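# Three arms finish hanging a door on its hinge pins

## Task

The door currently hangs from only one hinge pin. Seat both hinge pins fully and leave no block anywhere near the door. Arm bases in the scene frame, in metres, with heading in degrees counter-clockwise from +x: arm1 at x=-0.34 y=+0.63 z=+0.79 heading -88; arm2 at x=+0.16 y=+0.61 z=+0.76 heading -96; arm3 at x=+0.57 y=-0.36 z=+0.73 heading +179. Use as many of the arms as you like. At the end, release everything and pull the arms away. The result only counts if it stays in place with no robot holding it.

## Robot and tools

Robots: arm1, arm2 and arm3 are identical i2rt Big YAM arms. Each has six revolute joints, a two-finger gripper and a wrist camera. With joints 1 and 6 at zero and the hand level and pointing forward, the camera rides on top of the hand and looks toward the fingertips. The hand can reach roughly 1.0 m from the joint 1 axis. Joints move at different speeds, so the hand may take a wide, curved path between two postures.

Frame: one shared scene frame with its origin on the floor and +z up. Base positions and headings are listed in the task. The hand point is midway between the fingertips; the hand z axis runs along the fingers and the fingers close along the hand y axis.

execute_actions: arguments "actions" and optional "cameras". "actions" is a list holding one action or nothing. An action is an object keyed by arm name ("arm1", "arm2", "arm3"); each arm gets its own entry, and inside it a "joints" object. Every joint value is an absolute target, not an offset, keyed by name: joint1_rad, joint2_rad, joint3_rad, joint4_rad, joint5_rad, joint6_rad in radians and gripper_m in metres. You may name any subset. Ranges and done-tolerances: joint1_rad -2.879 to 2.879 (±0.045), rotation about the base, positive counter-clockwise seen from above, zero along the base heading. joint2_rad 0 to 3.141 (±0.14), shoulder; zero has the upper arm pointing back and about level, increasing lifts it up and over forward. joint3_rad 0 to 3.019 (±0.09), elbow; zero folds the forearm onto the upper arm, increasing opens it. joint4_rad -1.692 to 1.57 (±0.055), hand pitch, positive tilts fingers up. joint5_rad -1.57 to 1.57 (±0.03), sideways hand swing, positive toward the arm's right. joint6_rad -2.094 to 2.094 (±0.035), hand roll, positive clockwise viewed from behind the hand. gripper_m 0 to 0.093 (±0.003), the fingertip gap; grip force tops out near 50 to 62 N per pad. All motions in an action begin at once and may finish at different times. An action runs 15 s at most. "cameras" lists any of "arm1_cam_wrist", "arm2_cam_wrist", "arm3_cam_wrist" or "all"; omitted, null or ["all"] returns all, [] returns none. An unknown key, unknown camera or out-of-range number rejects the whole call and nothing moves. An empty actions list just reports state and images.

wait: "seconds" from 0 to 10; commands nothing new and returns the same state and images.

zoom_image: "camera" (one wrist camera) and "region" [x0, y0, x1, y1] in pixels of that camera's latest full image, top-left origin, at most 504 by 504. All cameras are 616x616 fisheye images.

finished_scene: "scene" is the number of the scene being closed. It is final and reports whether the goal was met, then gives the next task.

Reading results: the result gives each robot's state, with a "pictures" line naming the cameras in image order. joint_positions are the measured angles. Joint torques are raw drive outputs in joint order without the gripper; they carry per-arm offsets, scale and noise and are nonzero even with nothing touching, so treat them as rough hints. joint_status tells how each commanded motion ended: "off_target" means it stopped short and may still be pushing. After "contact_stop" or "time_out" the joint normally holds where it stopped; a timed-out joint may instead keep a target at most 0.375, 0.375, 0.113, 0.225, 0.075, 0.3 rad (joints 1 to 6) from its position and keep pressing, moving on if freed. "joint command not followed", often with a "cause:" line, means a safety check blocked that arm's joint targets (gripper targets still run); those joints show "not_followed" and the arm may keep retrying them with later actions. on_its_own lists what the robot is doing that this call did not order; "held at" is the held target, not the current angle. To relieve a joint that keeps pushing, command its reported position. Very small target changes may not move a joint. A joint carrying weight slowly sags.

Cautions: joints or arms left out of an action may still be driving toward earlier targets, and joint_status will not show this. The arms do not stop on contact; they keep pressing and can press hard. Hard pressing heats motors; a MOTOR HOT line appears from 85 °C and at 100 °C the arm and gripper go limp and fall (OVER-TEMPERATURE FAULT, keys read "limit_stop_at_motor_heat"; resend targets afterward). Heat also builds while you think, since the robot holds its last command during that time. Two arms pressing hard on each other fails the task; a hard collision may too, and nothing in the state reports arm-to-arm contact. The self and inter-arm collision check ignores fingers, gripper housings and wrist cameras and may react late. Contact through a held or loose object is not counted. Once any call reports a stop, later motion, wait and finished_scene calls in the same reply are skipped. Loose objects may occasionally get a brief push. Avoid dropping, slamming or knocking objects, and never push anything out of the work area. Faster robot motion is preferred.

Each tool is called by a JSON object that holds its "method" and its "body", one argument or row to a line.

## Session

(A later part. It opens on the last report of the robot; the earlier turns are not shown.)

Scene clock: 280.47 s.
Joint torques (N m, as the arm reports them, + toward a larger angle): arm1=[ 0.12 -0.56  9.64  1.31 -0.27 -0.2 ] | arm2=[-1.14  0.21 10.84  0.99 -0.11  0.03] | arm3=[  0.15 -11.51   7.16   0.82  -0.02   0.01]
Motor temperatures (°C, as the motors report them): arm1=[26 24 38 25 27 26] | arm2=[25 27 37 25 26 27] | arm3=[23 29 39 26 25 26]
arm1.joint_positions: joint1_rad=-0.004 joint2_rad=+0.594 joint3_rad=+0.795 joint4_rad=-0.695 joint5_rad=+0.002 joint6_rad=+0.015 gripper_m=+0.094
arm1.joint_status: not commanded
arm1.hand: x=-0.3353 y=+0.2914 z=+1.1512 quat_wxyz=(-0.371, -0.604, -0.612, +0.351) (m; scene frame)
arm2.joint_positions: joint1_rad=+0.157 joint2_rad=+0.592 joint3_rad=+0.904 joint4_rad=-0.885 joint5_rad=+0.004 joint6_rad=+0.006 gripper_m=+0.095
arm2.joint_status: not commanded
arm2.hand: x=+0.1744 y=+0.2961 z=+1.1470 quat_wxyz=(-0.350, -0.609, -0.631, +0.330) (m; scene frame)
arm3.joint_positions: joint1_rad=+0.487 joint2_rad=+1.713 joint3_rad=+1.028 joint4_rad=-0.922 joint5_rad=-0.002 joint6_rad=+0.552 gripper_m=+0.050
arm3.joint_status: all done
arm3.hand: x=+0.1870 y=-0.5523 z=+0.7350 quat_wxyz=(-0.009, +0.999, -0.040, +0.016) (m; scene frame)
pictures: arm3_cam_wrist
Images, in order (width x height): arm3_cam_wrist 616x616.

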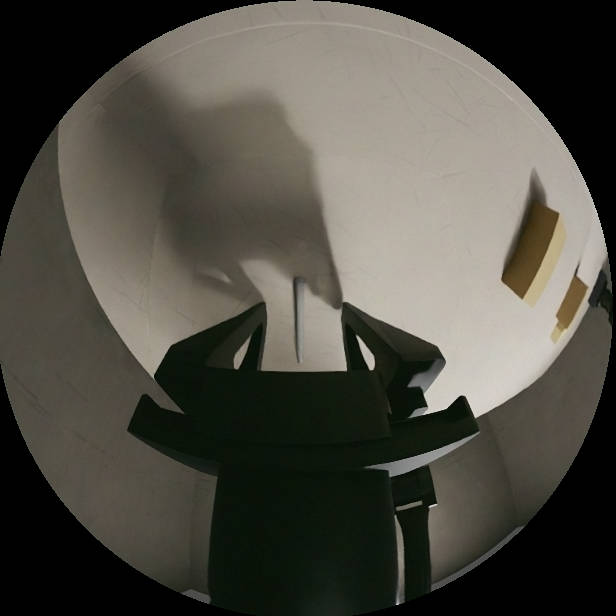

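{"method": "execute_actions", "body": {
  "actions": [
    {"arm3":{"joints":{"joint2_rad":1.735}}}
  ],
  "cameras": []
}}

{"method": "execute_actions", "body": {
  "actions": [
    {"arm3":{"joints":{"gripper_m":0.0}}}
  ],
  "cameras": ["arm3_cam_wrist"]
}}

Scene clock: 284.83 s.
Joint torques (N m, as the arm reports them, + toward a larger angle): arm1=[ 0.09 -0.56  9.64  1.33 -0.25 -0.21] | arm2=[-0.83 -0.34 10.77  1.2  -0.1   0.02] | arm3=[-0.42 -9.97  6.82  0.79  0.   -0.01]
Motor temperatures (°C, as the motors report them): arm1=[26 24 38 25 27 26] | arm2=[25 27 37 25 26 27] | arm3=[23 29 39 26 25 26]
arm1.joint_positions: joint1_rad=-0.004 joint2_rad=+0.594 joint3_rad=+0.795 joint4_rad=-0.695 joint5_rad=+0.002 joint6_rad=+0.015 gripper_m=+0.094
arm1.joint_status: not commanded
arm1.hand: x=-0.3353 y=+0.2914 z=+1.1512 quat_wxyz=(-0.371, -0.604, -0.612, +0.351) (m; scene frame)
arm2.joint_positions: joint1_rad=+0.157 joint2_rad=+0.592 joint3_rad=+0.904 joint4_rad=-0.885 joint5_rad=+0.004 joint6_rad=+0.006 gripper_m=+0.095
arm2.joint_status: not commanded
arm2.hand: x=+0.1744 y=+0.2961 z=+1.1470 quat_wxyz=(-0.350, -0.609, -0.631, +0.330) (m; scene frame)
arm3.joint_positions: joint1_rad=+0.487 joint2_rad=+1.718 joint3_rad=+1.028 joint4_rad=-0.922 joint5_rad=-0.002 joint6_rad=+0.552 gripper_m=+0.050
arm3.joint_status: all done
arm3.hand: x=+0.1875 y=-0.5520 z=+0.7331 quat_wxyz=(-0.010, +0.999, -0.040, +0.018) (m; scene frame)
pictures: none
No camera images: the call's "cameras" was empty. Leave "cameras" out to get every camera's image.

Scene clock: 285.43 s.
Joint torques (N m, as the arm reports them, + toward a larger angle): arm1=[ 0.03 -0.58  9.6   1.36 -0.26 -0.21] | arm2=[-1.08  0.45 10.74  1.17 -0.14  0.04] | arm3=[ -0.46 -10.16   6.99   0.79  -0.02   0.02]
Motor temperatures (°C, as the motors report them): arm1=[26 24 38 25 27 26] | arm2=[25 27 37 25 26 27] | arm3=[23 29 39 26 25 26]
arm1.joint_positions: joint1_rad=-0.004 joint2_rad=+0.594 joint3_rad=+0.795 joint4_rad=-0.695 joint5_rad=+0.002 joint6_rad=+0.015 gripper_m=+0.094
arm1.joint_status: not commanded
arm1.hand: x=-0.3353 y=+0.2914 z=+1.1512 quat_wxyz=(-0.371, -0.604, -0.612, +0.351) (m; scene frame)
arm2.joint_positions: joint1_rad=+0.157 joint2_rad=+0.592 joint3_rad=+0.904 joint4_rad=-0.885 joint5_rad=+0.004 joint6_rad=+0.006 gripper_m=+0.095
arm2.joint_status: not commanded
arm2.hand: x=+0.1744 y=+0.2961 z=+1.1470 quat_wxyz=(-0.350, -0.609, -0.631, +0.330) (m; scene frame)
arm3.joint_positions: joint1_rad=+0.487 joint2_rad=+1.718 joint3_rad=+1.028 joint4_rad=-0.922 joint5_rad=-0.002 joint6_rad=+0.552 gripper_m=+0.002
arm3.joint_status: all done
arm3.hand: x=+0.1875 y=-0.5520 z=+0.7331 quat_wxyz=(-0.010, +0.999, -0.040, +0.018) (m; scene frame)
pictures: arm3_cam_wrist
Images, in order (width x height): arm3_cam_wrist 616x616.

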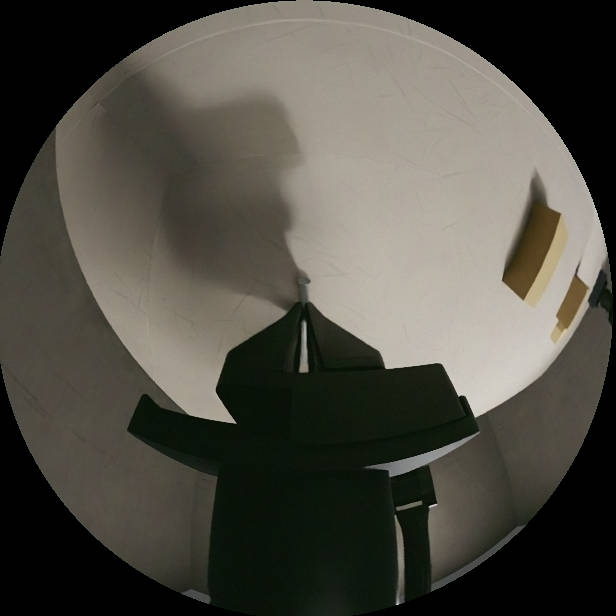

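{"method": "execute_actions", "body": {
  "actions": [
    {"arm3":{"joints":{"gripper_m":0.03,"joint2_rad":1.75}}}
  ],
  "cameras": []
}}

{"method": "execute_actions", "body": {
  "actions": [
    {"arm3":{"joints":{"gripper_m":0.0}}}
  ],
  "cameras": ["arm3_cam_wrist"]
}}

{"method": "zoom_image", "body": {
  "camera": "arm3_cam_wrist",
  "region": [260, 250, 350, 380]
}}

Scene clock: 290.63 s.
Joint torques (N m, as the arm reports them, + toward a larger angle): arm1=[ 0.1  -0.71  9.67  1.3  -0.27 -0.21] | arm2=[-1.54 -0.07 10.81  0.99 -0.12  0.02] | arm3=[-0.5  -9.    6.86  0.85 -0.13  0.02]
Motor temperatures (°C, as the motors report them): arm1=[26 24 39 25 27 26] | arm2=[25 27 37 25 26 27] | arm3=[23 29 38 26 25 26]
arm1.joint_positions: joint1_rad=-0.004 joint2_rad=+0.594 joint3_rad=+0.795 joint4_rad=-0.695 joint5_rad=+0.002 joint6_rad=+0.015 gripper_m=+0.094
arm1.joint_status: not commanded
arm1.hand: x=-0.3353 y=+0.2914 z=+1.1512 quat_wxyz=(-0.371, -0.604, -0.612, +0.351) (m; scene frame)
arm2.joint_positions: joint1_rad=+0.157 joint2_rad=+0.592 joint3_rad=+0.904 joint4_rad=-0.885 joint5_rad=+0.004 joint6_rad=+0.006 gripper_m=+0.095
arm2.joint_status: not commanded
arm2.hand: x=+0.1744 y=+0.2961 z=+1.1470 quat_wxyz=(-0.350, -0.609, -0.631, +0.330) (m; scene frame)
arm3.joint_positions: joint1_rad=+0.487 joint2_rad=+1.721 joint3_rad=+1.028 joint4_rad=-0.921 joint5_rad=+0.001 joint6_rad=+0.552 gripper_m=+0.030
arm3.joint_status: all done
arm3.hand: x=+0.1874 y=-0.5514 z=+0.7317 quat_wxyz=(-0.012, +0.999, -0.041, +0.019) (m; scene frame)
pictures: none
No camera images: the call's "cameras" was empty. Leave "cameras" out to get every camera's image.

Scene clock: 291.17 s.
Joint torques (N m, as the arm reports them, + toward a larger angle): arm1=[ 0.2  -0.51  9.67  1.32 -0.27 -0.19] | arm2=[-1.3   0.37 10.91  1.13 -0.15  0.05] | arm3=[-0.6  -9.42  7.03  0.69 -0.08  0.02]
Motor temperatures (°C, as the motors report them): arm1=[26 24 39 25 27 26] | arm2=[25 27 37 25 26 27] | arm3=[23 29 38 26 25 26]
arm1.joint_positions: joint1_rad=-0.004 joint2_rad=+0.594 joint3_rad=+0.795 joint4_rad=-0.695 joint5_rad=+0.002 joint6_rad=+0.015 gripper_m=+0.094
arm1.joint_status: not commanded
arm1.hand: x=-0.3353 y=+0.2914 z=+1.1512 quat_wxyz=(-0.371, -0.604, -0.612, +0.351) (m; scene frame)
arm2.joint_positions: joint1_rad=+0.157 joint2_rad=+0.592 joint3_rad=+0.904 joint4_rad=-0.885 joint5_rad=+0.004 joint6_rad=+0.006 gripper_m=+0.095
arm2.joint_status: not commanded
arm2.hand: x=+0.1744 y=+0.2961 z=+1.1470 quat_wxyz=(-0.350, -0.609, -0.631, +0.330) (m; scene frame)
arm3.joint_positions: joint1_rad=+0.487 joint2_rad=+1.722 joint3_rad=+1.028 joint4_rad=-0.920 joint5_rad=+0.000 joint6_rad=+0.552 gripper_m=+0.002
arm3.joint_status: all done
arm3.hand: x=+0.1872 y=-0.5518 z=+0.7316 quat_wxyz=(-0.011, +0.999, -0.041, +0.019) (m; scene frame)
pictures: arm3_cam_wrist
Images, in order (width x height): arm3_cam_wrist 616x616.

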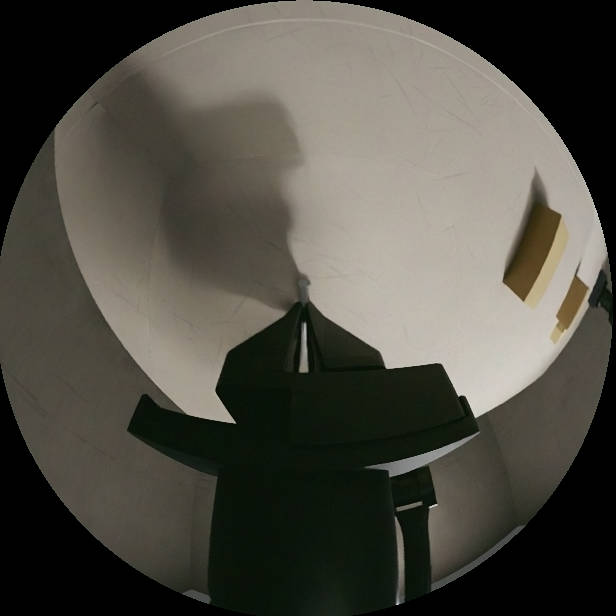

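Region (260, 250, 350, 380) of arm3_cam_wrist's 616x616 image, scaled by 3.877, with more detail than that image has; it fills the left 349 columns of this view, and the rest is white.

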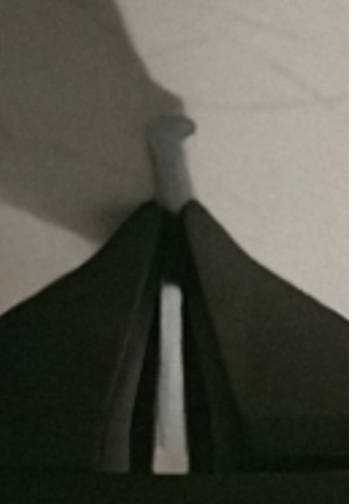

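{"method": "execute_actions", "body": {
  "actions": [
    {"arm3":{"joints":{"joint2_rad":1.45,"joint4_rad":-1.1,"gripper_m":0.0}}}
  ],
  "cameras": ["arm3_cam_wrist"]
}}

Scene clock: 295.17 s.
Joint torques (N m, as the arm reports them, + toward a larger angle): arm1=[ 0.04 -0.51  9.64  1.31 -0.26 -0.21] | arm2=[-1.43  0.43 10.68  1.21 -0.13  0.01] | arm3=[-0.7  -7.92  8.87  0.1  -0.02  0.04]
Motor temperatures (°C, as the motors report them): arm1=[26 24 39 25 27 26] | arm2=[25 26 37 25 26 27] | arm3=[23 29 38 26 25 26]
arm1.joint_positions: joint1_rad=-0.004 joint2_rad=+0.594 joint3_rad=+0.795 joint4_rad=-0.695 joint5_rad=+0.002 joint6_rad=+0.015 gripper_m=+0.094
arm1.joint_status: not commanded
arm1.hand: x=-0.3353 y=+0.2914 z=+1.1512 quat_wxyz=(-0.371, -0.604, -0.612, +0.351) (m; scene frame)
arm2.joint_positions: joint1_rad=+0.157 joint2_rad=+0.592 joint3_rad=+0.904 joint4_rad=-0.885 joint5_rad=+0.004 joint6_rad=+0.006 gripper_m=+0.095
arm2.joint_status: not commanded
arm2.hand: x=+0.1744 y=+0.2961 z=+1.1470 quat_wxyz=(-0.350, -0.609, -0.631, +0.330) (m; scene frame)
arm3.joint_positions: joint1_rad=+0.487 joint2_rad=+1.437 joint3_rad=+1.023 joint4_rad=-1.090 joint5_rad=+0.000 joint6_rad=+0.552 gripper_m=+0.002
arm3.joint_status: all done
arm3.hand: x=+0.2090 y=-0.5407 z=+0.8428 quat_wxyz=(+0.016, +0.999, -0.041, -0.029) (m; scene frame)
pictures: arm3_cam_wrist
Images, in order (width x height): arm3_cam_wrist 616x616.

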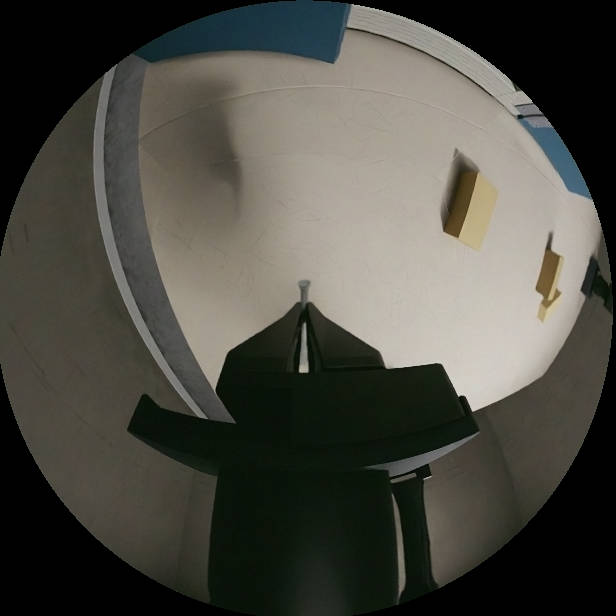

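{"method": "execute_actions", "body": {
  "actions": [
    {"arm3":{"joints":{"joint1_rad":-0.19,"joint2_rad":1.2,"joint6_rad":0}}}
  ],
  "cameras": []
}}

{"method": "execute_actions", "body": {
  "actions": [
    {"arm3":{"joints":{"joint2_rad":1.3,"joint3_rad":0.6,"joint4_rad":0.7}}}
  ],
  "cameras": ["arm3_cam_wrist"]
}}

Scene clock: 310.63 s.
Joint torques (N m, as the arm reports them, + toward a larger angle): arm1=[ 0.02 -0.59  9.65  1.32 -0.27 -0.2 ] | arm2=[-1.26  0.44 10.63  1.24 -0.12  0.03] | arm3=[-0.57 -5.85  9.78  0.6  -0.12 -0.01]
Motor temperatures (°C, as the motors report them): arm1=[26 24 39 25 27 26] | arm2=[25 26 37 25 26 27] | arm3=[23 28 39 26 25 26]
arm1.joint_positions: joint1_rad=-0.004 joint2_rad=+0.594 joint3_rad=+0.795 joint4_rad=-0.695 joint5_rad=+0.002 joint6_rad=+0.015 gripper_m=+0.094
arm1.joint_status: not commanded
arm1.hand: x=-0.3353 y=+0.2914 z=+1.1512 quat_wxyz=(-0.371, -0.604, -0.612, +0.351) (m; scene frame)
arm2.joint_positions: joint1_rad=+0.157 joint2_rad=+0.592 joint3_rad=+0.904 joint4_rad=-0.885 joint5_rad=+0.004 joint6_rad=+0.006 gripper_m=+0.095
arm2.joint_status: not commanded
arm2.hand: x=+0.1744 y=+0.2961 z=+1.1470 quat_wxyz=(-0.350, -0.609, -0.631, +0.330) (m; scene frame)
arm3.joint_positions: joint1_rad=-0.183 joint2_rad=+1.189 joint3_rad=+1.023 joint4_rad=-1.090 joint5_rad=+0.000 joint6_rad=+0.008 gripper_m=+0.002
arm3.joint_status: all done
arm3.hand: x=+0.1813 y=-0.2787 z=+0.9371 quat_wxyz=(-0.015, +0.982, -0.102, -0.156) (m; scene frame)
pictures: none
No camera images: the call's "cameras" was empty. Leave "cameras" out to get every camera's image.

Scene clock: 312.57 s.
Joint torques (N m, as the arm reports them, + toward a larger angle): arm1=[ 0.03 -0.41  9.66  1.32 -0.27 -0.21] | arm2=[-1.58  0.02 10.76  1.09 -0.12  0.03] | arm3=[-0.71 -7.83  8.85  2.67 -0.12 -0.04]
Motor temperatures (°C, as the motors report them): arm1=[26 24 39 25 27 26] | arm2=[25 26 37 25 26 27] | arm3=[23 28 39 26 25 26]
arm1.joint_positions: joint1_rad=-0.004 joint2_rad=+0.594 joint3_rad=+0.795 joint4_rad=-0.695 joint5_rad=+0.002 joint6_rad=+0.015 gripper_m=+0.094
arm1.joint_status: not commanded
arm1.hand: x=-0.3353 y=+0.2914 z=+1.1512 quat_wxyz=(-0.371, -0.604, -0.612, +0.351) (m; scene frame)
arm2.joint_positions: joint1_rad=+0.157 joint2_rad=+0.592 joint3_rad=+0.904 joint4_rad=-0.885 joint5_rad=+0.004 joint6_rad=+0.006 gripper_m=+0.095
arm2.joint_status: not commanded
arm2.hand: x=+0.1744 y=+0.2961 z=+1.1470 quat_wxyz=(-0.350, -0.609, -0.631, +0.330) (m; scene frame)
arm3.joint_positions: joint1_rad=-0.183 joint2_rad=+1.305 joint3_rad=+0.592 joint4_rad=+0.677 joint5_rad=+0.000 joint6_rad=+0.008 gripper_m=+0.002
arm3.joint_status: all done
arm3.hand: x=+0.0576 y=-0.2538 z=+0.9821 quat_wxyz=(-0.067, +0.716, -0.074, -0.691) (m; scene frame)
pictures: arm3_cam_wrist
Images, in order (width x height): arm3_cam_wrist 616x616.

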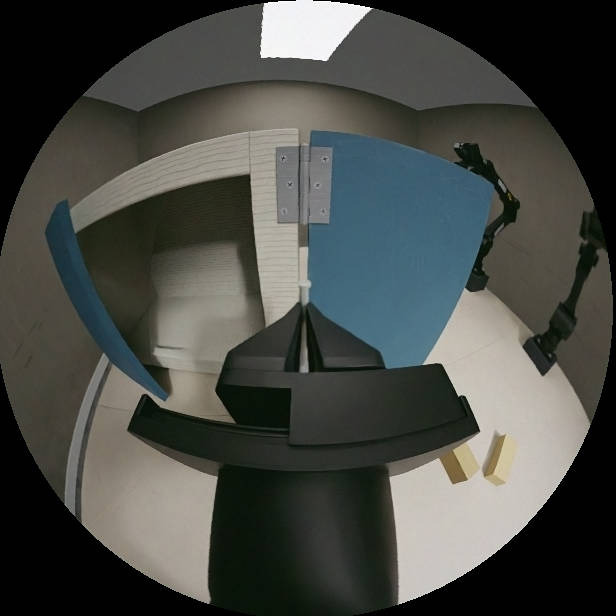

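{"method": "execute_actions", "body": {
  "actions": [
    {"arm2":{"joints":{"joint1_rad":0.05,"joint2_rad":1.75,"joint3_rad":0.65,"joint4_rad":0.95,"joint5_rad":0.3}},"arm3":{"joints":{"joint2_rad":1.6,"joint3_rad":0.75,"joint4_rad":0.85}}}
  ],
  "cameras": ["arm3_cam_wrist","arm2_cam_wrist"]
}}

Scene clock: 324.70 s.
Joint torques (N m, as the arm reports them, + toward a larger angle): arm1=[ 0.06 -0.57  9.66  1.31 -0.27 -0.2 ] | arm2=[ -0.67 -10.59   6.39   2.87   0.24   0.06] | arm3=[ -0.19 -10.67   9.48   2.57  -0.11  -0.05]
Motor temperatures (°C, as the motors report them): arm1=[26 24 39 25 27 26] | arm2=[25 27 37 25 26 27] | arm3=[23 28 39 26 25 26]
arm1.joint_positions: joint1_rad=-0.004 joint2_rad=+0.594 joint3_rad=+0.795 joint4_rad=-0.695 joint5_rad=+0.002 joint6_rad=+0.015 gripper_m=+0.094
arm1.joint_status: not commanded
arm1.hand: x=-0.3353 y=+0.2914 z=+1.1512 quat_wxyz=(-0.371, -0.604, -0.612, +0.351) (m; scene frame)
arm2.joint_positions: joint1_rad=+0.055 joint2_rad=+1.745 joint3_rad=+0.647 joint4_rad=+0.920 joint5_rad=+0.296 joint6_rad=+0.006 gripper_m=+0.095
arm2.joint_status: all done
arm2.hand: x=+0.0809 y=+0.0503 z=+0.8751 quat_wxyz=(-0.359, -0.618, -0.448, +0.537) (m; scene frame)
arm3.joint_positions: joint1_rad=-0.183 joint2_rad=+1.607 joint3_rad=+0.722 joint4_rad=+0.830 joint5_rad=+0.000 joint6_rad=+0.008 gripper_m=+0.002
arm3.joint_status: all done
arm3.hand: x=-0.0093 y=-0.2403 z=+0.9240 quat_wxyz=(-0.066, +0.723, -0.075, -0.684) (m; scene frame)
pictures: arm2_cam_wrist, arm3_cam_wrist
Images, in order (width x height): arm2_cam_wrist 616x616, arm3_cam_wrist 616x616.

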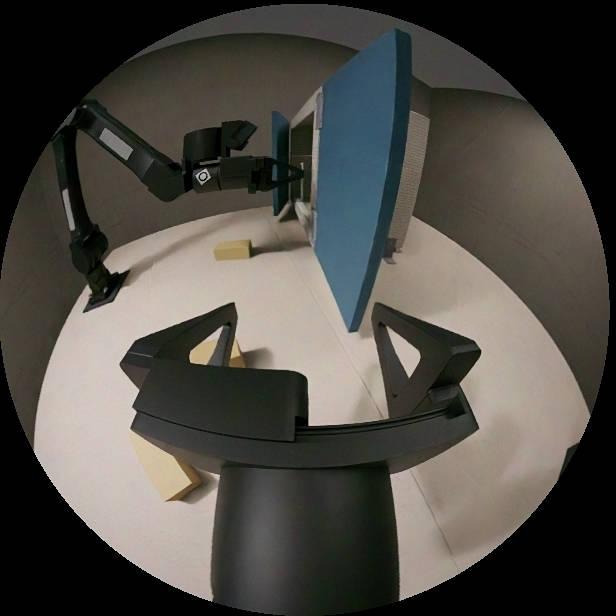

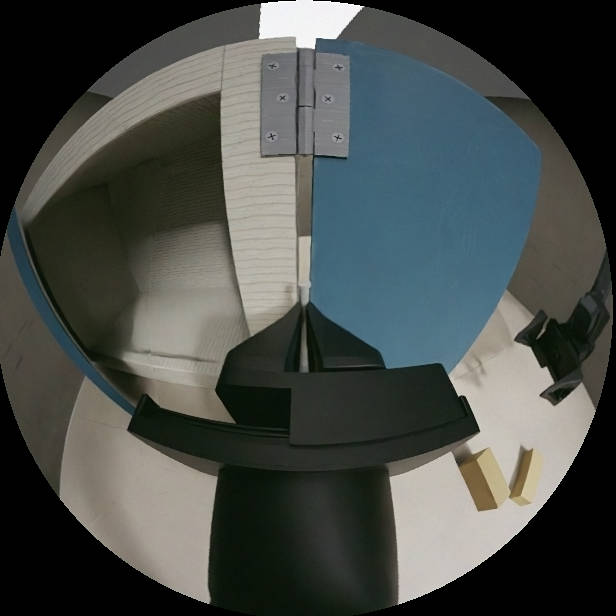

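{"method": "zoom_image", "body": {
  "camera": "arm2_cam_wrist",
  "region": [265, 90, 355, 260]
}}

Region (265, 90, 355, 260) of arm2_cam_wrist's 616x616 image, scaled by 2.965, with more detail than that image has; it fills the left 267 columns of this view, and the rest is white.

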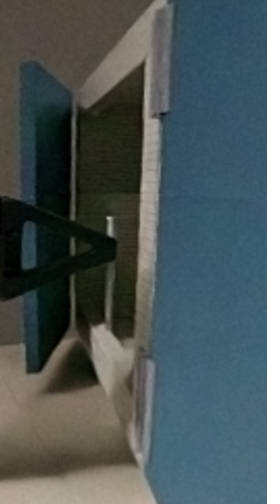

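{"method": "execute_actions", "body": {
  "actions": [
    {"arm3":{"joints":{"joint2_rad":1.70,"joint3_rad":0.80,"joint4_rad":0.945}}}
  ],
  "cameras": ["arm3_cam_wrist","arm2_cam_wrist"]
}}

{"method": "zoom_image", "body": {
  "camera": "arm2_cam_wrist",
  "region": [275, 140, 345, 250]
}}

Scene clock: 336.83 s.
Joint torques (N m, as the arm reports them, + toward a larger angle): arm1=[ 0.   -0.63  9.65  1.28 -0.27 -0.21] | arm2=[ -1.09 -10.94   6.62   2.97   0.25   0.02] | arm3=[ -0.53 -11.04   9.57   2.48  -0.13  -0.03]
Motor temperatures (°C, as the motors report them): arm1=[26 24 39 25 27 26] | arm2=[25 27 36 25 26 27] | arm3=[23 29 40 27 25 26]
arm1.joint_positions: joint1_rad=-0.004 joint2_rad=+0.594 joint3_rad=+0.795 joint4_rad=-0.695 joint5_rad=+0.002 joint6_rad=+0.015 gripper_m=+0.094
arm1.joint_status: not commanded
arm1.hand: x=-0.3353 y=+0.2914 z=+1.1512 quat_wxyz=(-0.371, -0.604, -0.612, +0.351) (m; scene frame)
arm2.joint_positions: joint1_rad=+0.055 joint2_rad=+1.745 joint3_rad=+0.647 joint4_rad=+0.920 joint5_rad=+0.296 joint6_rad=+0.006 gripper_m=+0.095
arm2.joint_status: not commanded
arm2.hand: x=+0.0809 y=+0.0503 z=+0.8751 quat_wxyz=(-0.359, -0.618, -0.448, +0.537) (m; scene frame)
arm3.joint_positions: joint1_rad=-0.183 joint2_rad=+1.695 joint3_rad=+0.766 joint4_rad=+0.923 joint5_rad=+0.000 joint6_rad=+0.008 gripper_m=+0.002
arm3.joint_status: all done
arm3.hand: x=-0.0288 y=-0.2363 z=+0.9175 quat_wxyz=(-0.068, +0.705, -0.073, -0.702) (m; scene frame)
pictures: arm2_cam_wrist, arm3_cam_wrist
Images, in order (width x height): arm2_cam_wrist 616x616, arm3_cam_wrist 616x616.

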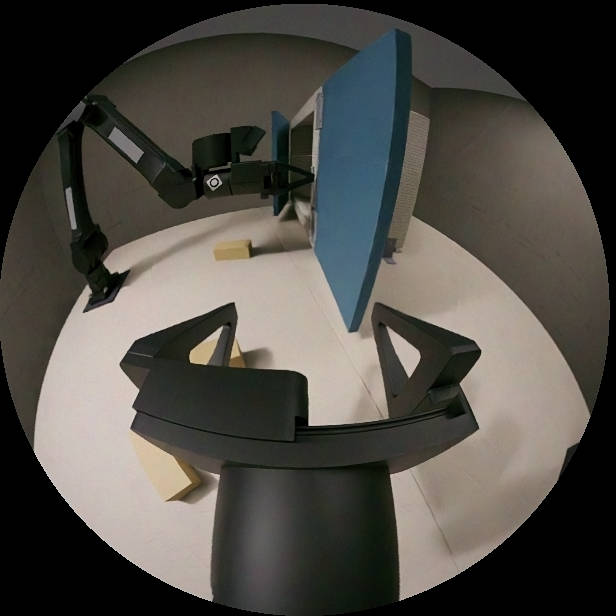

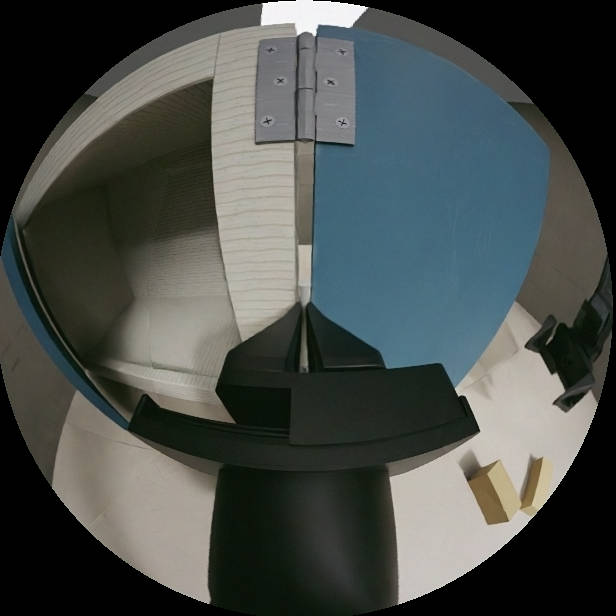

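Region (275, 140, 345, 250) of arm2_cam_wrist's 616x616 image, scaled by 4.582, with more detail than that image has; it fills the left 321 columns of this view, and the rest is white.

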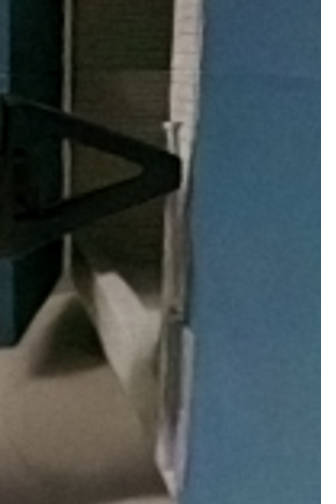

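{"method": "execute_actions", "body": {
  "actions": [
    {"arm3":{"joints":{"joint2_rad":1.745,"joint4_rad":0.985}}}
  ],
  "cameras": ["arm2_cam_wrist"]
}}

{"method": "zoom_image", "body": {
  "camera": "arm2_cam_wrist",
  "region": [290, 160, 340, 250]
}}

Scene clock: 347.00 s.
Joint torques (N m, as the arm reports them, + toward a larger angle): arm1=[ 0.11 -0.44  9.65  1.34 -0.27 -0.2 ] | arm2=[ -0.99 -10.85   6.42   2.93   0.23   0.05] | arm3=[ -0.49 -10.82   9.49   2.49  -0.11  -0.05]
Motor temperatures (°C, as the motors report them): arm1=[26 24 39 25 27 26] | arm2=[25 27 35 25 26 27] | arm3=[23 29 40 27 25 26]
arm1.joint_positions: joint1_rad=-0.004 joint2_rad=+0.594 joint3_rad=+0.795 joint4_rad=-0.695 joint5_rad=+0.002 joint6_rad=+0.015 gripper_m=+0.094
arm1.joint_status: not commanded
arm1.hand: x=-0.3353 y=+0.2914 z=+1.1512 quat_wxyz=(-0.371, -0.604, -0.612, +0.351) (m; scene frame)
arm2.joint_positions: joint1_rad=+0.055 joint2_rad=+1.745 joint3_rad=+0.647 joint4_rad=+0.920 joint5_rad=+0.296 joint6_rad=+0.006 gripper_m=+0.095
arm2.joint_status: not commanded
arm2.hand: x=+0.0809 y=+0.0503 z=+0.8751 quat_wxyz=(-0.359, -0.618, -0.448, +0.537) (m; scene frame)
arm3.joint_positions: joint1_rad=-0.183 joint2_rad=+1.733 joint3_rad=+0.767 joint4_rad=+0.965 joint5_rad=+0.000 joint6_rad=+0.008 gripper_m=+0.002
arm3.joint_status: all done
arm3.hand: x=-0.0310 y=-0.2359 z=+0.9055 quat_wxyz=(-0.068, +0.704, -0.073, -0.704) (m; scene frame)
pictures: arm2_cam_wrist
Images, in order (width x height): arm2_cam_wrist 616x616.

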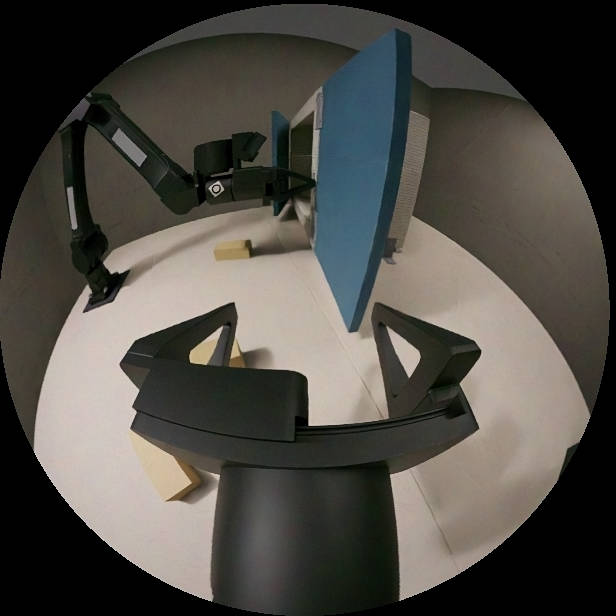

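Region (290, 160, 340, 250) of arm2_cam_wrist's 616x616 image, scaled by 5.600, with more detail than that image has.

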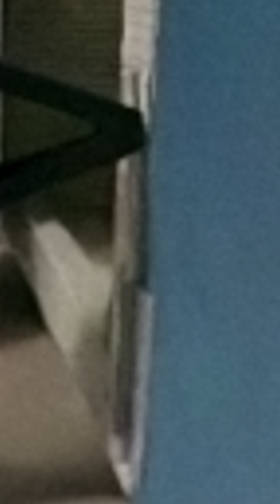

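{"method": "execute_actions", "body": {
  "actions": [
    {"arm2":{"joints":{"joint1_rad":0.12,"joint2_rad":1.7,"joint3_rad":1.15,"joint4_rad":0.2,"joint5_rad":0.75}}}
  ],
  "cameras": ["arm2_cam_wrist"]
}}

Scene clock: 353.37 s.
Joint torques (N m, as the arm reports them, + toward a larger angle): arm1=[ 0.12 -0.52  9.63  1.32 -0.27 -0.2 ] | arm2=[ -0.47 -13.77  12.98   0.85   0.41   0.05] | arm3=[  0.35 -10.62   9.34   2.47  -0.12  -0.06]
Motor temperatures (°C, as the motors report them): arm1=[26 24 39 25 27 26] | arm2=[25 28 36 25 26 27] | arm3=[23 29 41 27 25 26]
arm1.joint_positions: joint1_rad=-0.004 joint2_rad=+0.594 joint3_rad=+0.795 joint4_rad=-0.695 joint5_rad=+0.002 joint6_rad=+0.015 gripper_m=+0.094
arm1.joint_status: not commanded
arm1.hand: x=-0.3353 y=+0.2914 z=+1.1512 quat_wxyz=(-0.371, -0.604, -0.612, +0.351) (m; scene frame)
arm2.joint_positions: joint1_rad=+0.118 joint2_rad=+1.701 joint3_rad=+1.110 joint4_rad=+0.221 joint5_rad=+0.747 joint6_rad=+0.006 gripper_m=+0.095
arm2.joint_status: all done
arm2.hand: x=+0.0499 y=-0.0327 z=+0.9779 quat_wxyz=(-0.167, -0.690, -0.396, +0.582) (m; scene frame)
arm3.joint_positions: joint1_rad=-0.183 joint2_rad=+1.733 joint3_rad=+0.767 joint4_rad=+0.965 joint5_rad=+0.000 joint6_rad=+0.008 gripper_m=+0.002
arm3.joint_status: not commanded
arm3.hand: x=-0.0310 y=-0.2359 z=+0.9055 quat_wxyz=(-0.068, +0.704, -0.073, -0.704) (m; scene frame)
pictures: arm2_cam_wrist
Images, in order (width x height): arm2_cam_wrist 616x616.

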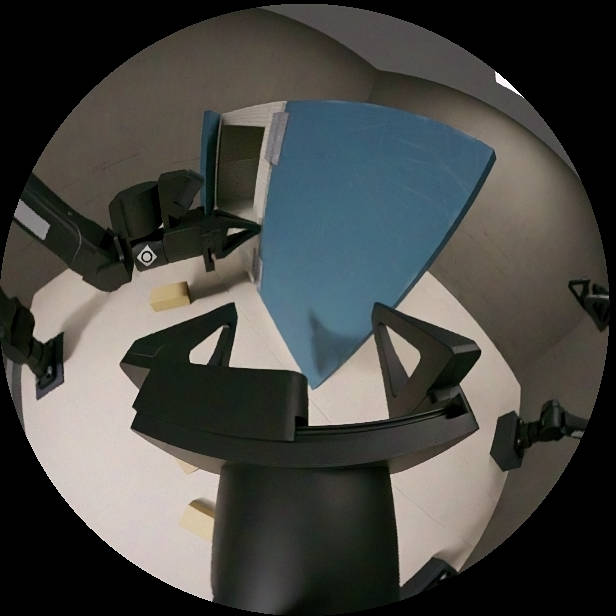

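{"method": "zoom_image", "body": {
  "camera": "arm2_cam_wrist",
  "region": [225, 200, 295, 300]
}}

Region (225, 200, 295, 300) of arm2_cam_wrist's 616x616 image, scaled by 5.040, with more detail than that image has; it fills the left 353 columns of this view, and the rest is white.

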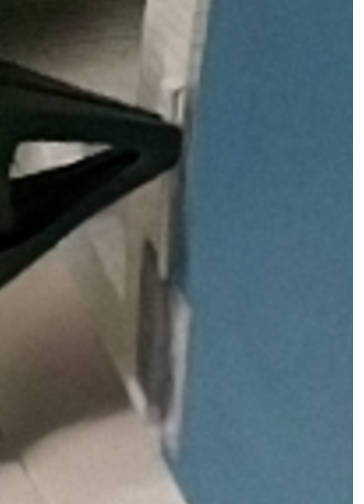

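{"method": "execute_actions", "body": {
  "actions": [
    {"arm3":{"joints":{"joint3_rad":0.825}}}
  ],
  "cameras": ["arm2_cam_wrist"]
}}

{"method": "zoom_image", "body": {
  "camera": "arm2_cam_wrist",
  "region": [235, 210, 285, 290]
}}

Scene clock: 363.20 s.
Joint torques (N m, as the arm reports them, + toward a larger angle): arm1=[-0.1  -0.55  9.63  1.31 -0.27 -0.2 ] | arm2=[ -0.08 -14.03  12.86   0.98   0.41   0.08] | arm3=[ -0.3  -10.34  10.62   2.56  -0.1   -0.05]
Motor temperatures (°C, as the motors report them): arm1=[26 24 40 25 27 26] | arm2=[25 28 38 25 26 27] | arm3=[23 29 41 27 25 26]
arm1.joint_positions: joint1_rad=-0.004 joint2_rad=+0.594 joint3_rad=+0.795 joint4_rad=-0.695 joint5_rad=+0.002 joint6_rad=+0.015 gripper_m=+0.094
arm1.joint_status: not commanded
arm1.hand: x=-0.3353 y=+0.2914 z=+1.1512 quat_wxyz=(-0.371, -0.604, -0.612, +0.351) (m; scene frame)
arm2.joint_positions: joint1_rad=+0.118 joint2_rad=+1.701 joint3_rad=+1.110 joint4_rad=+0.221 joint5_rad=+0.747 joint6_rad=+0.006 gripper_m=+0.095
arm2.joint_status: not commanded
arm2.hand: x=+0.0499 y=-0.0327 z=+0.9779 quat_wxyz=(-0.167, -0.690, -0.396, +0.582) (m; scene frame)
arm3.joint_positions: joint1_rad=-0.183 joint2_rad=+1.733 joint3_rad=+0.777 joint4_rad=+0.965 joint5_rad=+0.000 joint6_rad=+0.008 gripper_m=+0.002
arm3.joint_status: all done
arm3.hand: x=-0.0343 y=-0.2352 z=+0.9105 quat_wxyz=(-0.068, +0.700, -0.072, -0.707) (m; scene frame)
pictures: arm2_cam_wrist
Images, in order (width x height): arm2_cam_wrist 616x616.

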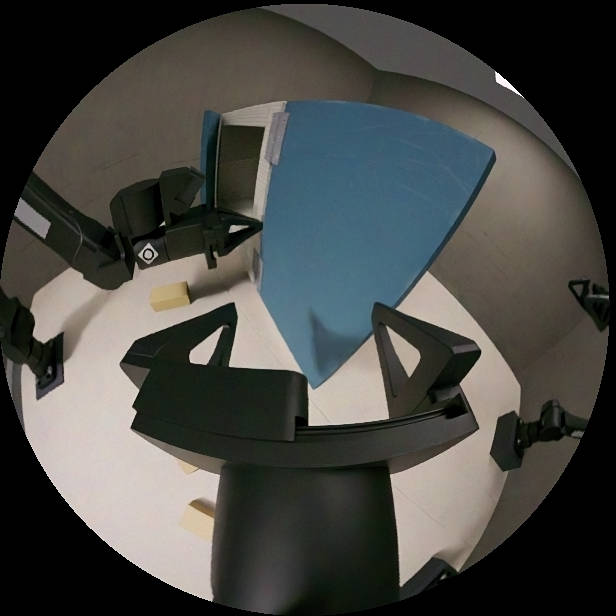

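Region (235, 210, 285, 290) of arm2_cam_wrist's 616x616 image, scaled by 6.300, with more detail than that image has; it fills the left 315 columns of this view, and the rest is white.

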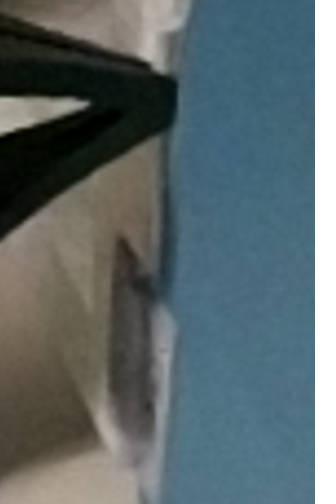

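{"method": "execute_actions", "body": {
  "actions": [
    {"arm3":{"joints":{"joint2_rad":1.80,"joint4_rad":1.03}}}
  ],
  "cameras": ["arm2_cam_wrist"]
}}

{"method": "zoom_image", "body": {
  "camera": "arm2_cam_wrist",
  "region": [235, 210, 285, 290]
}}

Scene clock: 368.43 s.
Joint torques (N m, as the arm reports them, + toward a larger angle): arm1=[ 0.13 -0.77  9.63  1.3  -0.27 -0.2 ] | arm2=[ -0.14 -13.78  13.     0.94   0.38   0.08] | arm3=[-0.21 -8.78 10.16  1.88 -0.07 -0.03]
Motor temperatures (°C, as the motors report them): arm1=[26 24 40 25 27 26] | arm2=[25 29 38 25 26 27] | arm3=[23 29 41 27 25 26]
arm1.joint_positions: joint1_rad=-0.004 joint2_rad=+0.594 joint3_rad=+0.795 joint4_rad=-0.695 joint5_rad=+0.002 joint6_rad=+0.015 gripper_m=+0.094
arm1.joint_status: not commanded
arm1.hand: x=-0.3353 y=+0.2914 z=+1.1512 quat_wxyz=(-0.371, -0.604, -0.612, +0.351) (m; scene frame)
arm2.joint_positions: joint1_rad=+0.118 joint2_rad=+1.701 joint3_rad=+1.110 joint4_rad=+0.221 joint5_rad=+0.747 joint6_rad=+0.006 gripper_m=+0.095
arm2.joint_status: not commanded
arm2.hand: x=+0.0499 y=-0.0327 z=+0.9779 quat_wxyz=(-0.167, -0.690, -0.396, +0.582) (m; scene frame)
arm3.joint_positions: joint1_rad=-0.183 joint2_rad=+1.766 joint3_rad=+0.781 joint4_rad=+1.025 joint5_rad=-0.002 joint6_rad=+0.008 gripper_m=+0.002
arm3.joint_status: all done
arm3.hand: x=-0.0368 y=-0.2351 z=+0.9074 quat_wxyz=(-0.068, +0.689, -0.070, -0.718) (m; scene frame)
pictures: arm2_cam_wrist
Images, in order (width x height): arm2_cam_wrist 616x616.

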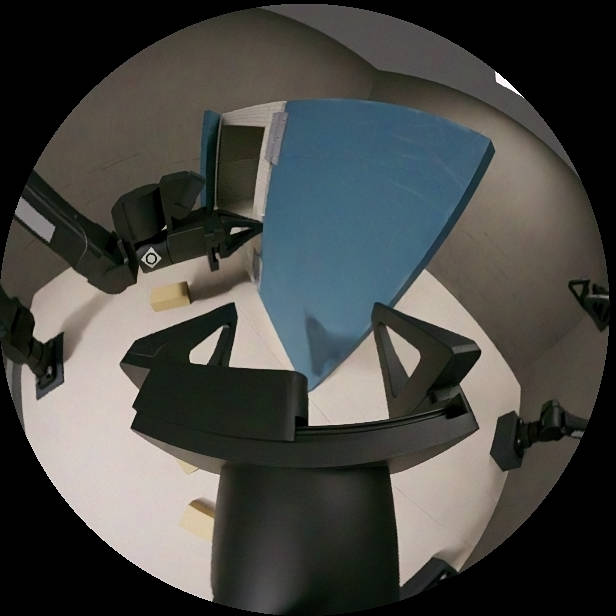

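Region (235, 210, 285, 290) of arm2_cam_wrist's 616x616 image, scaled by 6.300, with more detail than that image has; it fills the left 315 columns of this view, and the rest is white.

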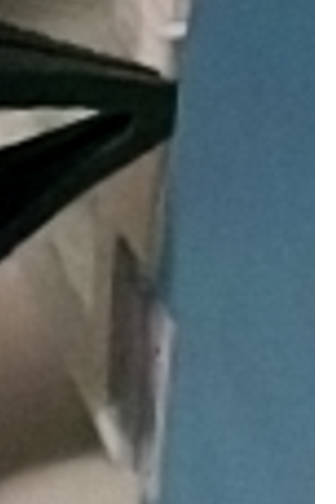

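{"method": "execute_actions", "body": {
  "actions": [
    {"arm3":{"joints":{"joint2_rad":1.74,"joint4_rad":0.97}}}
  ],
  "cameras": ["arm3_cam_wrist"]
}}

{"method": "zoom_image", "body": {
  "camera": "arm3_cam_wrist",
  "region": [240, 20, 370, 330]
}}

Scene clock: 375.10 s.
Joint torques (N m, as the arm reports them, + toward a larger angle): arm1=[ 0.19 -0.43  9.64  1.27 -0.26 -0.2 ] | arm2=[ -0.28 -13.63  13.12   0.86   0.36   0.05] | arm3=[ -0.48 -12.55  10.09   1.13  -0.02  -0.03]
Motor temperatures (°C, as the motors report them): arm1=[26 24 40 25 27 26] | arm2=[25 29 39 25 26 27] | arm3=[23 29 42 27 25 26]
arm1.joint_positions: joint1_rad=-0.004 joint2_rad=+0.594 joint3_rad=+0.795 joint4_rad=-0.695 joint5_rad=+0.002 joint6_rad=+0.015 gripper_m=+0.094
arm1.joint_status: not commanded
arm1.hand: x=-0.3353 y=+0.2914 z=+1.1512 quat_wxyz=(-0.371, -0.604, -0.612, +0.351) (m; scene frame)
arm2.joint_positions: joint1_rad=+0.118 joint2_rad=+1.701 joint3_rad=+1.110 joint4_rad=+0.221 joint5_rad=+0.747 joint6_rad=+0.006 gripper_m=+0.095
arm2.joint_status: not commanded
arm2.hand: x=+0.0498 y=-0.0327 z=+0.9779 quat_wxyz=(-0.167, -0.690, -0.396, +0.582) (m; scene frame)
arm3.joint_positions: joint1_rad=-0.183 joint2_rad=+1.752 joint3_rad=+0.783 joint4_rad=+0.989 joint5_rad=-0.002 joint6_rad=+0.008 gripper_m=+0.002
arm3.joint_status: all done
arm3.hand: x=-0.0368 y=-0.2350 z=+0.9073 quat_wxyz=(-0.068, +0.697, -0.071, -0.711) (m; scene frame)
pictures: arm3_cam_wrist
Images, in order (width x height): arm3_cam_wrist 616x616.

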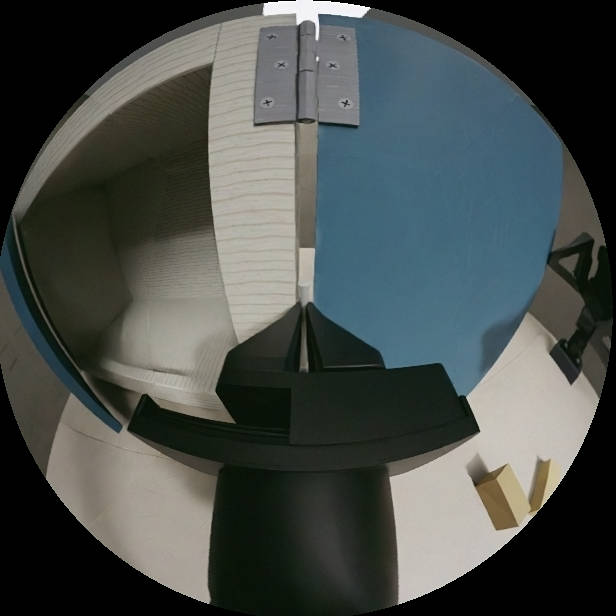

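Region (240, 20, 370, 330) of arm3_cam_wrist's 616x616 image, scaled by 1.626, with more detail than that image has; it fills the left 211 columns of this view, and the rest is white.

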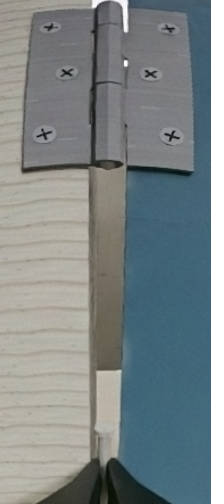

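{"method": "execute_actions", "body": {
  "actions": [
    {"arm3":{"joints":{"joint2_rad":1.66,"joint4_rad":0.93,"joint3_rad":0.75}}}
  ],
  "cameras": []
}}

{"method": "execute_actions", "body": {
  "actions": [
    {"arm3":{"joints":{"joint1_rad":-0.13}},"arm2":{"joints":{"joint1_rad":0.05,"joint2_rad":1.85,"joint3_rad":1.15,"joint4_rad":0.3,"joint5_rad":0.85}}}
  ],
  "cameras": ["arm2_cam_wrist"]
}}

Scene clock: 393.00 s.
Joint torques (N m, as the arm reports them, + toward a larger angle): arm1=[ 0.06 -0.53  9.63  1.31 -0.27 -0.21] | arm2=[ -0.29 -13.76  12.94   0.93   0.37   0.06] | arm3=[ -0.18 -12.07   6.84   1.37  -0.04  -0.06]
Motor temperatures (°C, as the motors report them): arm1=[26 24 40 25 27 26] | arm2=[25 29 40 25 26 27] | arm3=[23 30 42 26 25 26]
arm1.joint_positions: joint1_rad=-0.004 joint2_rad=+0.594 joint3_rad=+0.795 joint4_rad=-0.695 joint5_rad=+0.002 joint6_rad=+0.015 gripper_m=+0.094
arm1.joint_status: not commanded
arm1.hand: x=-0.3353 y=+0.2914 z=+1.1512 quat_wxyz=(-0.371, -0.604, -0.612, +0.351) (m; scene frame)
arm2.joint_positions: joint1_rad=+0.118 joint2_rad=+1.701 joint3_rad=+1.110 joint4_rad=+0.221 joint5_rad=+0.747 joint6_rad=+0.006 gripper_m=+0.095
arm2.joint_status: not commanded
arm2.hand: x=+0.0498 y=-0.0327 z=+0.9779 quat_wxyz=(-0.167, -0.690, -0.396, +0.582) (m; scene frame)
arm3.joint_positions: joint1_rad=-0.183 joint2_rad=+1.673 joint3_rad=+0.752 joint4_rad=+0.940 joint5_rad=-0.002 joint6_rad=+0.008 gripper_m=+0.002
arm3.joint_status: all done
arm3.hand: x=-0.0231 y=-0.2378 z=+0.9277 quat_wxyz=(-0.068, +0.697, -0.071, -0.711) (m; scene frame)
pictures: none
No camera images: the call's "cameras" was empty. Leave "cameras" out to get every camera's image.

Scene clock: 393.97 s.
Joint torques (N m, as the arm reports them, + toward a larger angle): arm1=[ 0.11 -0.68  9.64  1.33 -0.27 -0.21] | arm2=[ -0.53 -15.65  11.68   2.56   0.46   0.07] | arm3=[  1.06 -11.82   6.61   1.5   -0.03  -0.05]
Motor temperatures (°C, as the motors report them): arm1=[26 24 40 25 27 26] | arm2=[25 29 40 25 26 27] | arm3=[23 30 42 26 25 26]
arm1.joint_positions: joint1_rad=-0.004 joint2_rad=+0.594 joint3_rad=+0.795 joint4_rad=-0.695 joint5_rad=+0.002 joint6_rad=+0.015 gripper_m=+0.094
arm1.joint_status: not commanded
arm1.hand: x=-0.3353 y=+0.2914 z=+1.1512 quat_wxyz=(-0.371, -0.604, -0.612, +0.351) (m; scene frame)
arm2.joint_positions: joint1_rad=+0.046 joint2_rad=+1.860 joint3_rad=+1.113 joint4_rad=+0.274 joint5_rad=+0.847 joint6_rad=+0.006 gripper_m=+0.095
arm2.joint_status: all done
arm2.hand: x=-0.0074 y=-0.0231 z=+0.8942 quat_wxyz=(-0.075, -0.717, -0.372, +0.585) (m; scene frame)
arm3.joint_positions: joint1_rad=-0.137 joint2_rad=+1.673 joint3_rad=+0.752 joint4_rad=+0.940 joint5_rad=-0.002 joint6_rad=+0.007 gripper_m=+0.002
arm3.joint_status: all done
arm3.hand: x=-0.0280 y=-0.2653 z=+0.9276 quat_wxyz=(-0.051, +0.698, -0.055, -0.712) (m; scene frame)
pictures: arm2_cam_wrist
Images, in order (width x height): arm2_cam_wrist 616x616.

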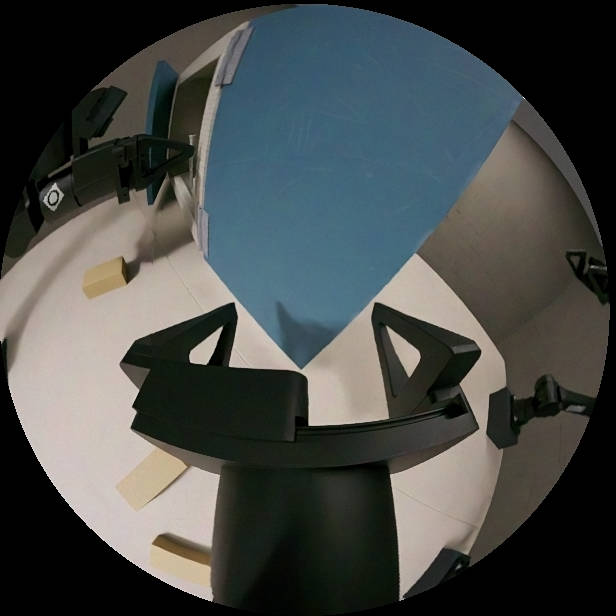

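{"method": "zoom_image", "body": {
  "camera": "arm2_cam_wrist",
  "region": [165, 120, 235, 270]
}}

Region (165, 120, 235, 270) of arm2_cam_wrist's 616x616 image, scaled by 3.360, with more detail than that image has; it fills the left 235 columns of this view, and the rest is white.

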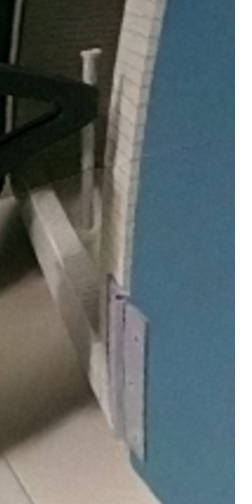

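{"method": "execute_actions", "body": {
  "actions": [
    {"arm3":{"joints":{"joint1_rad":-0.194}}}
  ],
  "cameras": []
}}

{"method": "execute_actions", "body": {
  "actions": [
    {"arm3":{"joints":{"joint2_rad":1.735,"joint3_rad":0.81,"joint4_rad":0.965}}}
  ],
  "cameras": ["arm2_cam_wrist"]
}}

{"method": "zoom_image", "body": {
  "camera": "arm2_cam_wrist",
  "region": [175, 150, 225, 250]
}}

Scene clock: 403.70 s.
Joint torques (N m, as the arm reports them, + toward a larger angle): arm1=[ 0.07 -0.64  9.68  1.33 -0.26 -0.2 ] | arm2=[ -0.06 -15.85  11.68   2.52   0.48   0.08] | arm3=[ -0.59 -12.04   6.71   1.37  -0.04  -0.03]
Motor temperatures (°C, as the motors report them): arm1=[26 24 40 25 27 26] | arm2=[25 30 40 25 26 27] | arm3=[23 30 40 26 25 26]
arm1.joint_positions: joint1_rad=-0.004 joint2_rad=+0.594 joint3_rad=+0.795 joint4_rad=-0.695 joint5_rad=+0.002 joint6_rad=+0.015 gripper_m=+0.094
arm1.joint_status: not commanded
arm1.hand: x=-0.3353 y=+0.2914 z=+1.1512 quat_wxyz=(-0.371, -0.604, -0.612, +0.351) (m; scene frame)
arm2.joint_positions: joint1_rad=+0.046 joint2_rad=+1.860 joint3_rad=+1.113 joint4_rad=+0.274 joint5_rad=+0.847 joint6_rad=+0.006 gripper_m=+0.095
arm2.joint_status: not commanded
arm2.hand: x=-0.0074 y=-0.0231 z=+0.8942 quat_wxyz=(-0.075, -0.717, -0.372, +0.585) (m; scene frame)
arm3.joint_positions: joint1_rad=-0.188 joint2_rad=+1.673 joint3_rad=+0.752 joint4_rad=+0.940 joint5_rad=-0.002 joint6_rad=+0.007 gripper_m=+0.002
arm3.joint_status: all done
arm3.hand: x=-0.0225 y=-0.2349 z=+0.9277 quat_wxyz=(-0.070, +0.697, -0.073, -0.710) (m; scene frame)
pictures: none
No camera images: the call's "cameras" was empty. Leave "cameras" out to get every camera's image.

Scene clock: 404.43 s.
Joint torques (N m, as the arm reports them, + toward a larger angle): arm1=[ 0.03 -0.63  9.68  1.28 -0.26 -0.2 ] | arm2=[ -0.16 -15.84  11.7    2.41   0.46   0.06] | arm3=[ -0.22 -11.03   9.83   2.52  -0.03  -0.02]
Motor temperatures (°C, as the motors report them): arm1=[26 24 40 25 27 26] | arm2=[25 30 40 25 26 27] | arm3=[23 30 40 26 25 26]
arm1.joint_positions: joint1_rad=-0.004 joint2_rad=+0.594 joint3_rad=+0.795 joint4_rad=-0.695 joint5_rad=+0.002 joint6_rad=+0.015 gripper_m=+0.094
arm1.joint_status: not commanded
arm1.hand: x=-0.3353 y=+0.2914 z=+1.1512 quat_wxyz=(-0.371, -0.604, -0.612, +0.351) (m; scene frame)
arm2.joint_positions: joint1_rad=+0.046 joint2_rad=+1.860 joint3_rad=+1.113 joint4_rad=+0.274 joint5_rad=+0.847 joint6_rad=+0.006 gripper_m=+0.095
arm2.joint_status: not commanded
arm2.hand: x=-0.0074 y=-0.0231 z=+0.8942 quat_wxyz=(-0.075, -0.717, -0.372, +0.585) (m; scene frame)
arm3.joint_positions: joint1_rad=-0.188 joint2_rad=+1.726 joint3_rad=+0.770 joint4_rad=+0.947 joint5_rad=-0.002 joint6_rad=+0.007 gripper_m=+0.002
arm3.joint_status: all done
arm3.hand: x=-0.0313 y=-0.2331 z=+0.9068 quat_wxyz=(-0.069, +0.706, -0.074, -0.701) (m; scene frame)
pictures: arm2_cam_wrist
Images, in order (width x height): arm2_cam_wrist 616x616.

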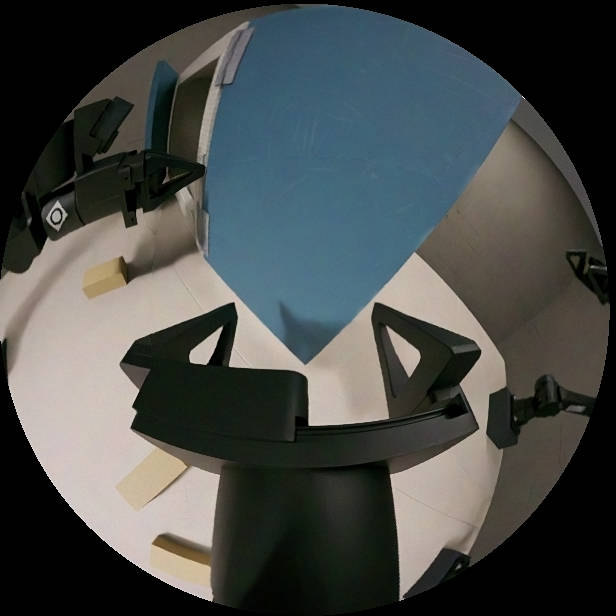

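Region (175, 150, 225, 250) of arm2_cam_wrist's 616x616 image, scaled by 5.040, with more detail than that image has.

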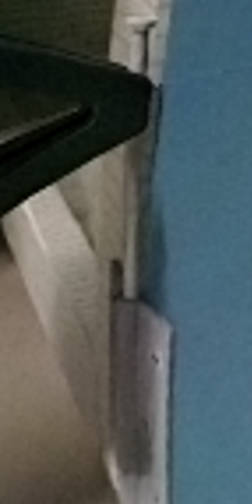

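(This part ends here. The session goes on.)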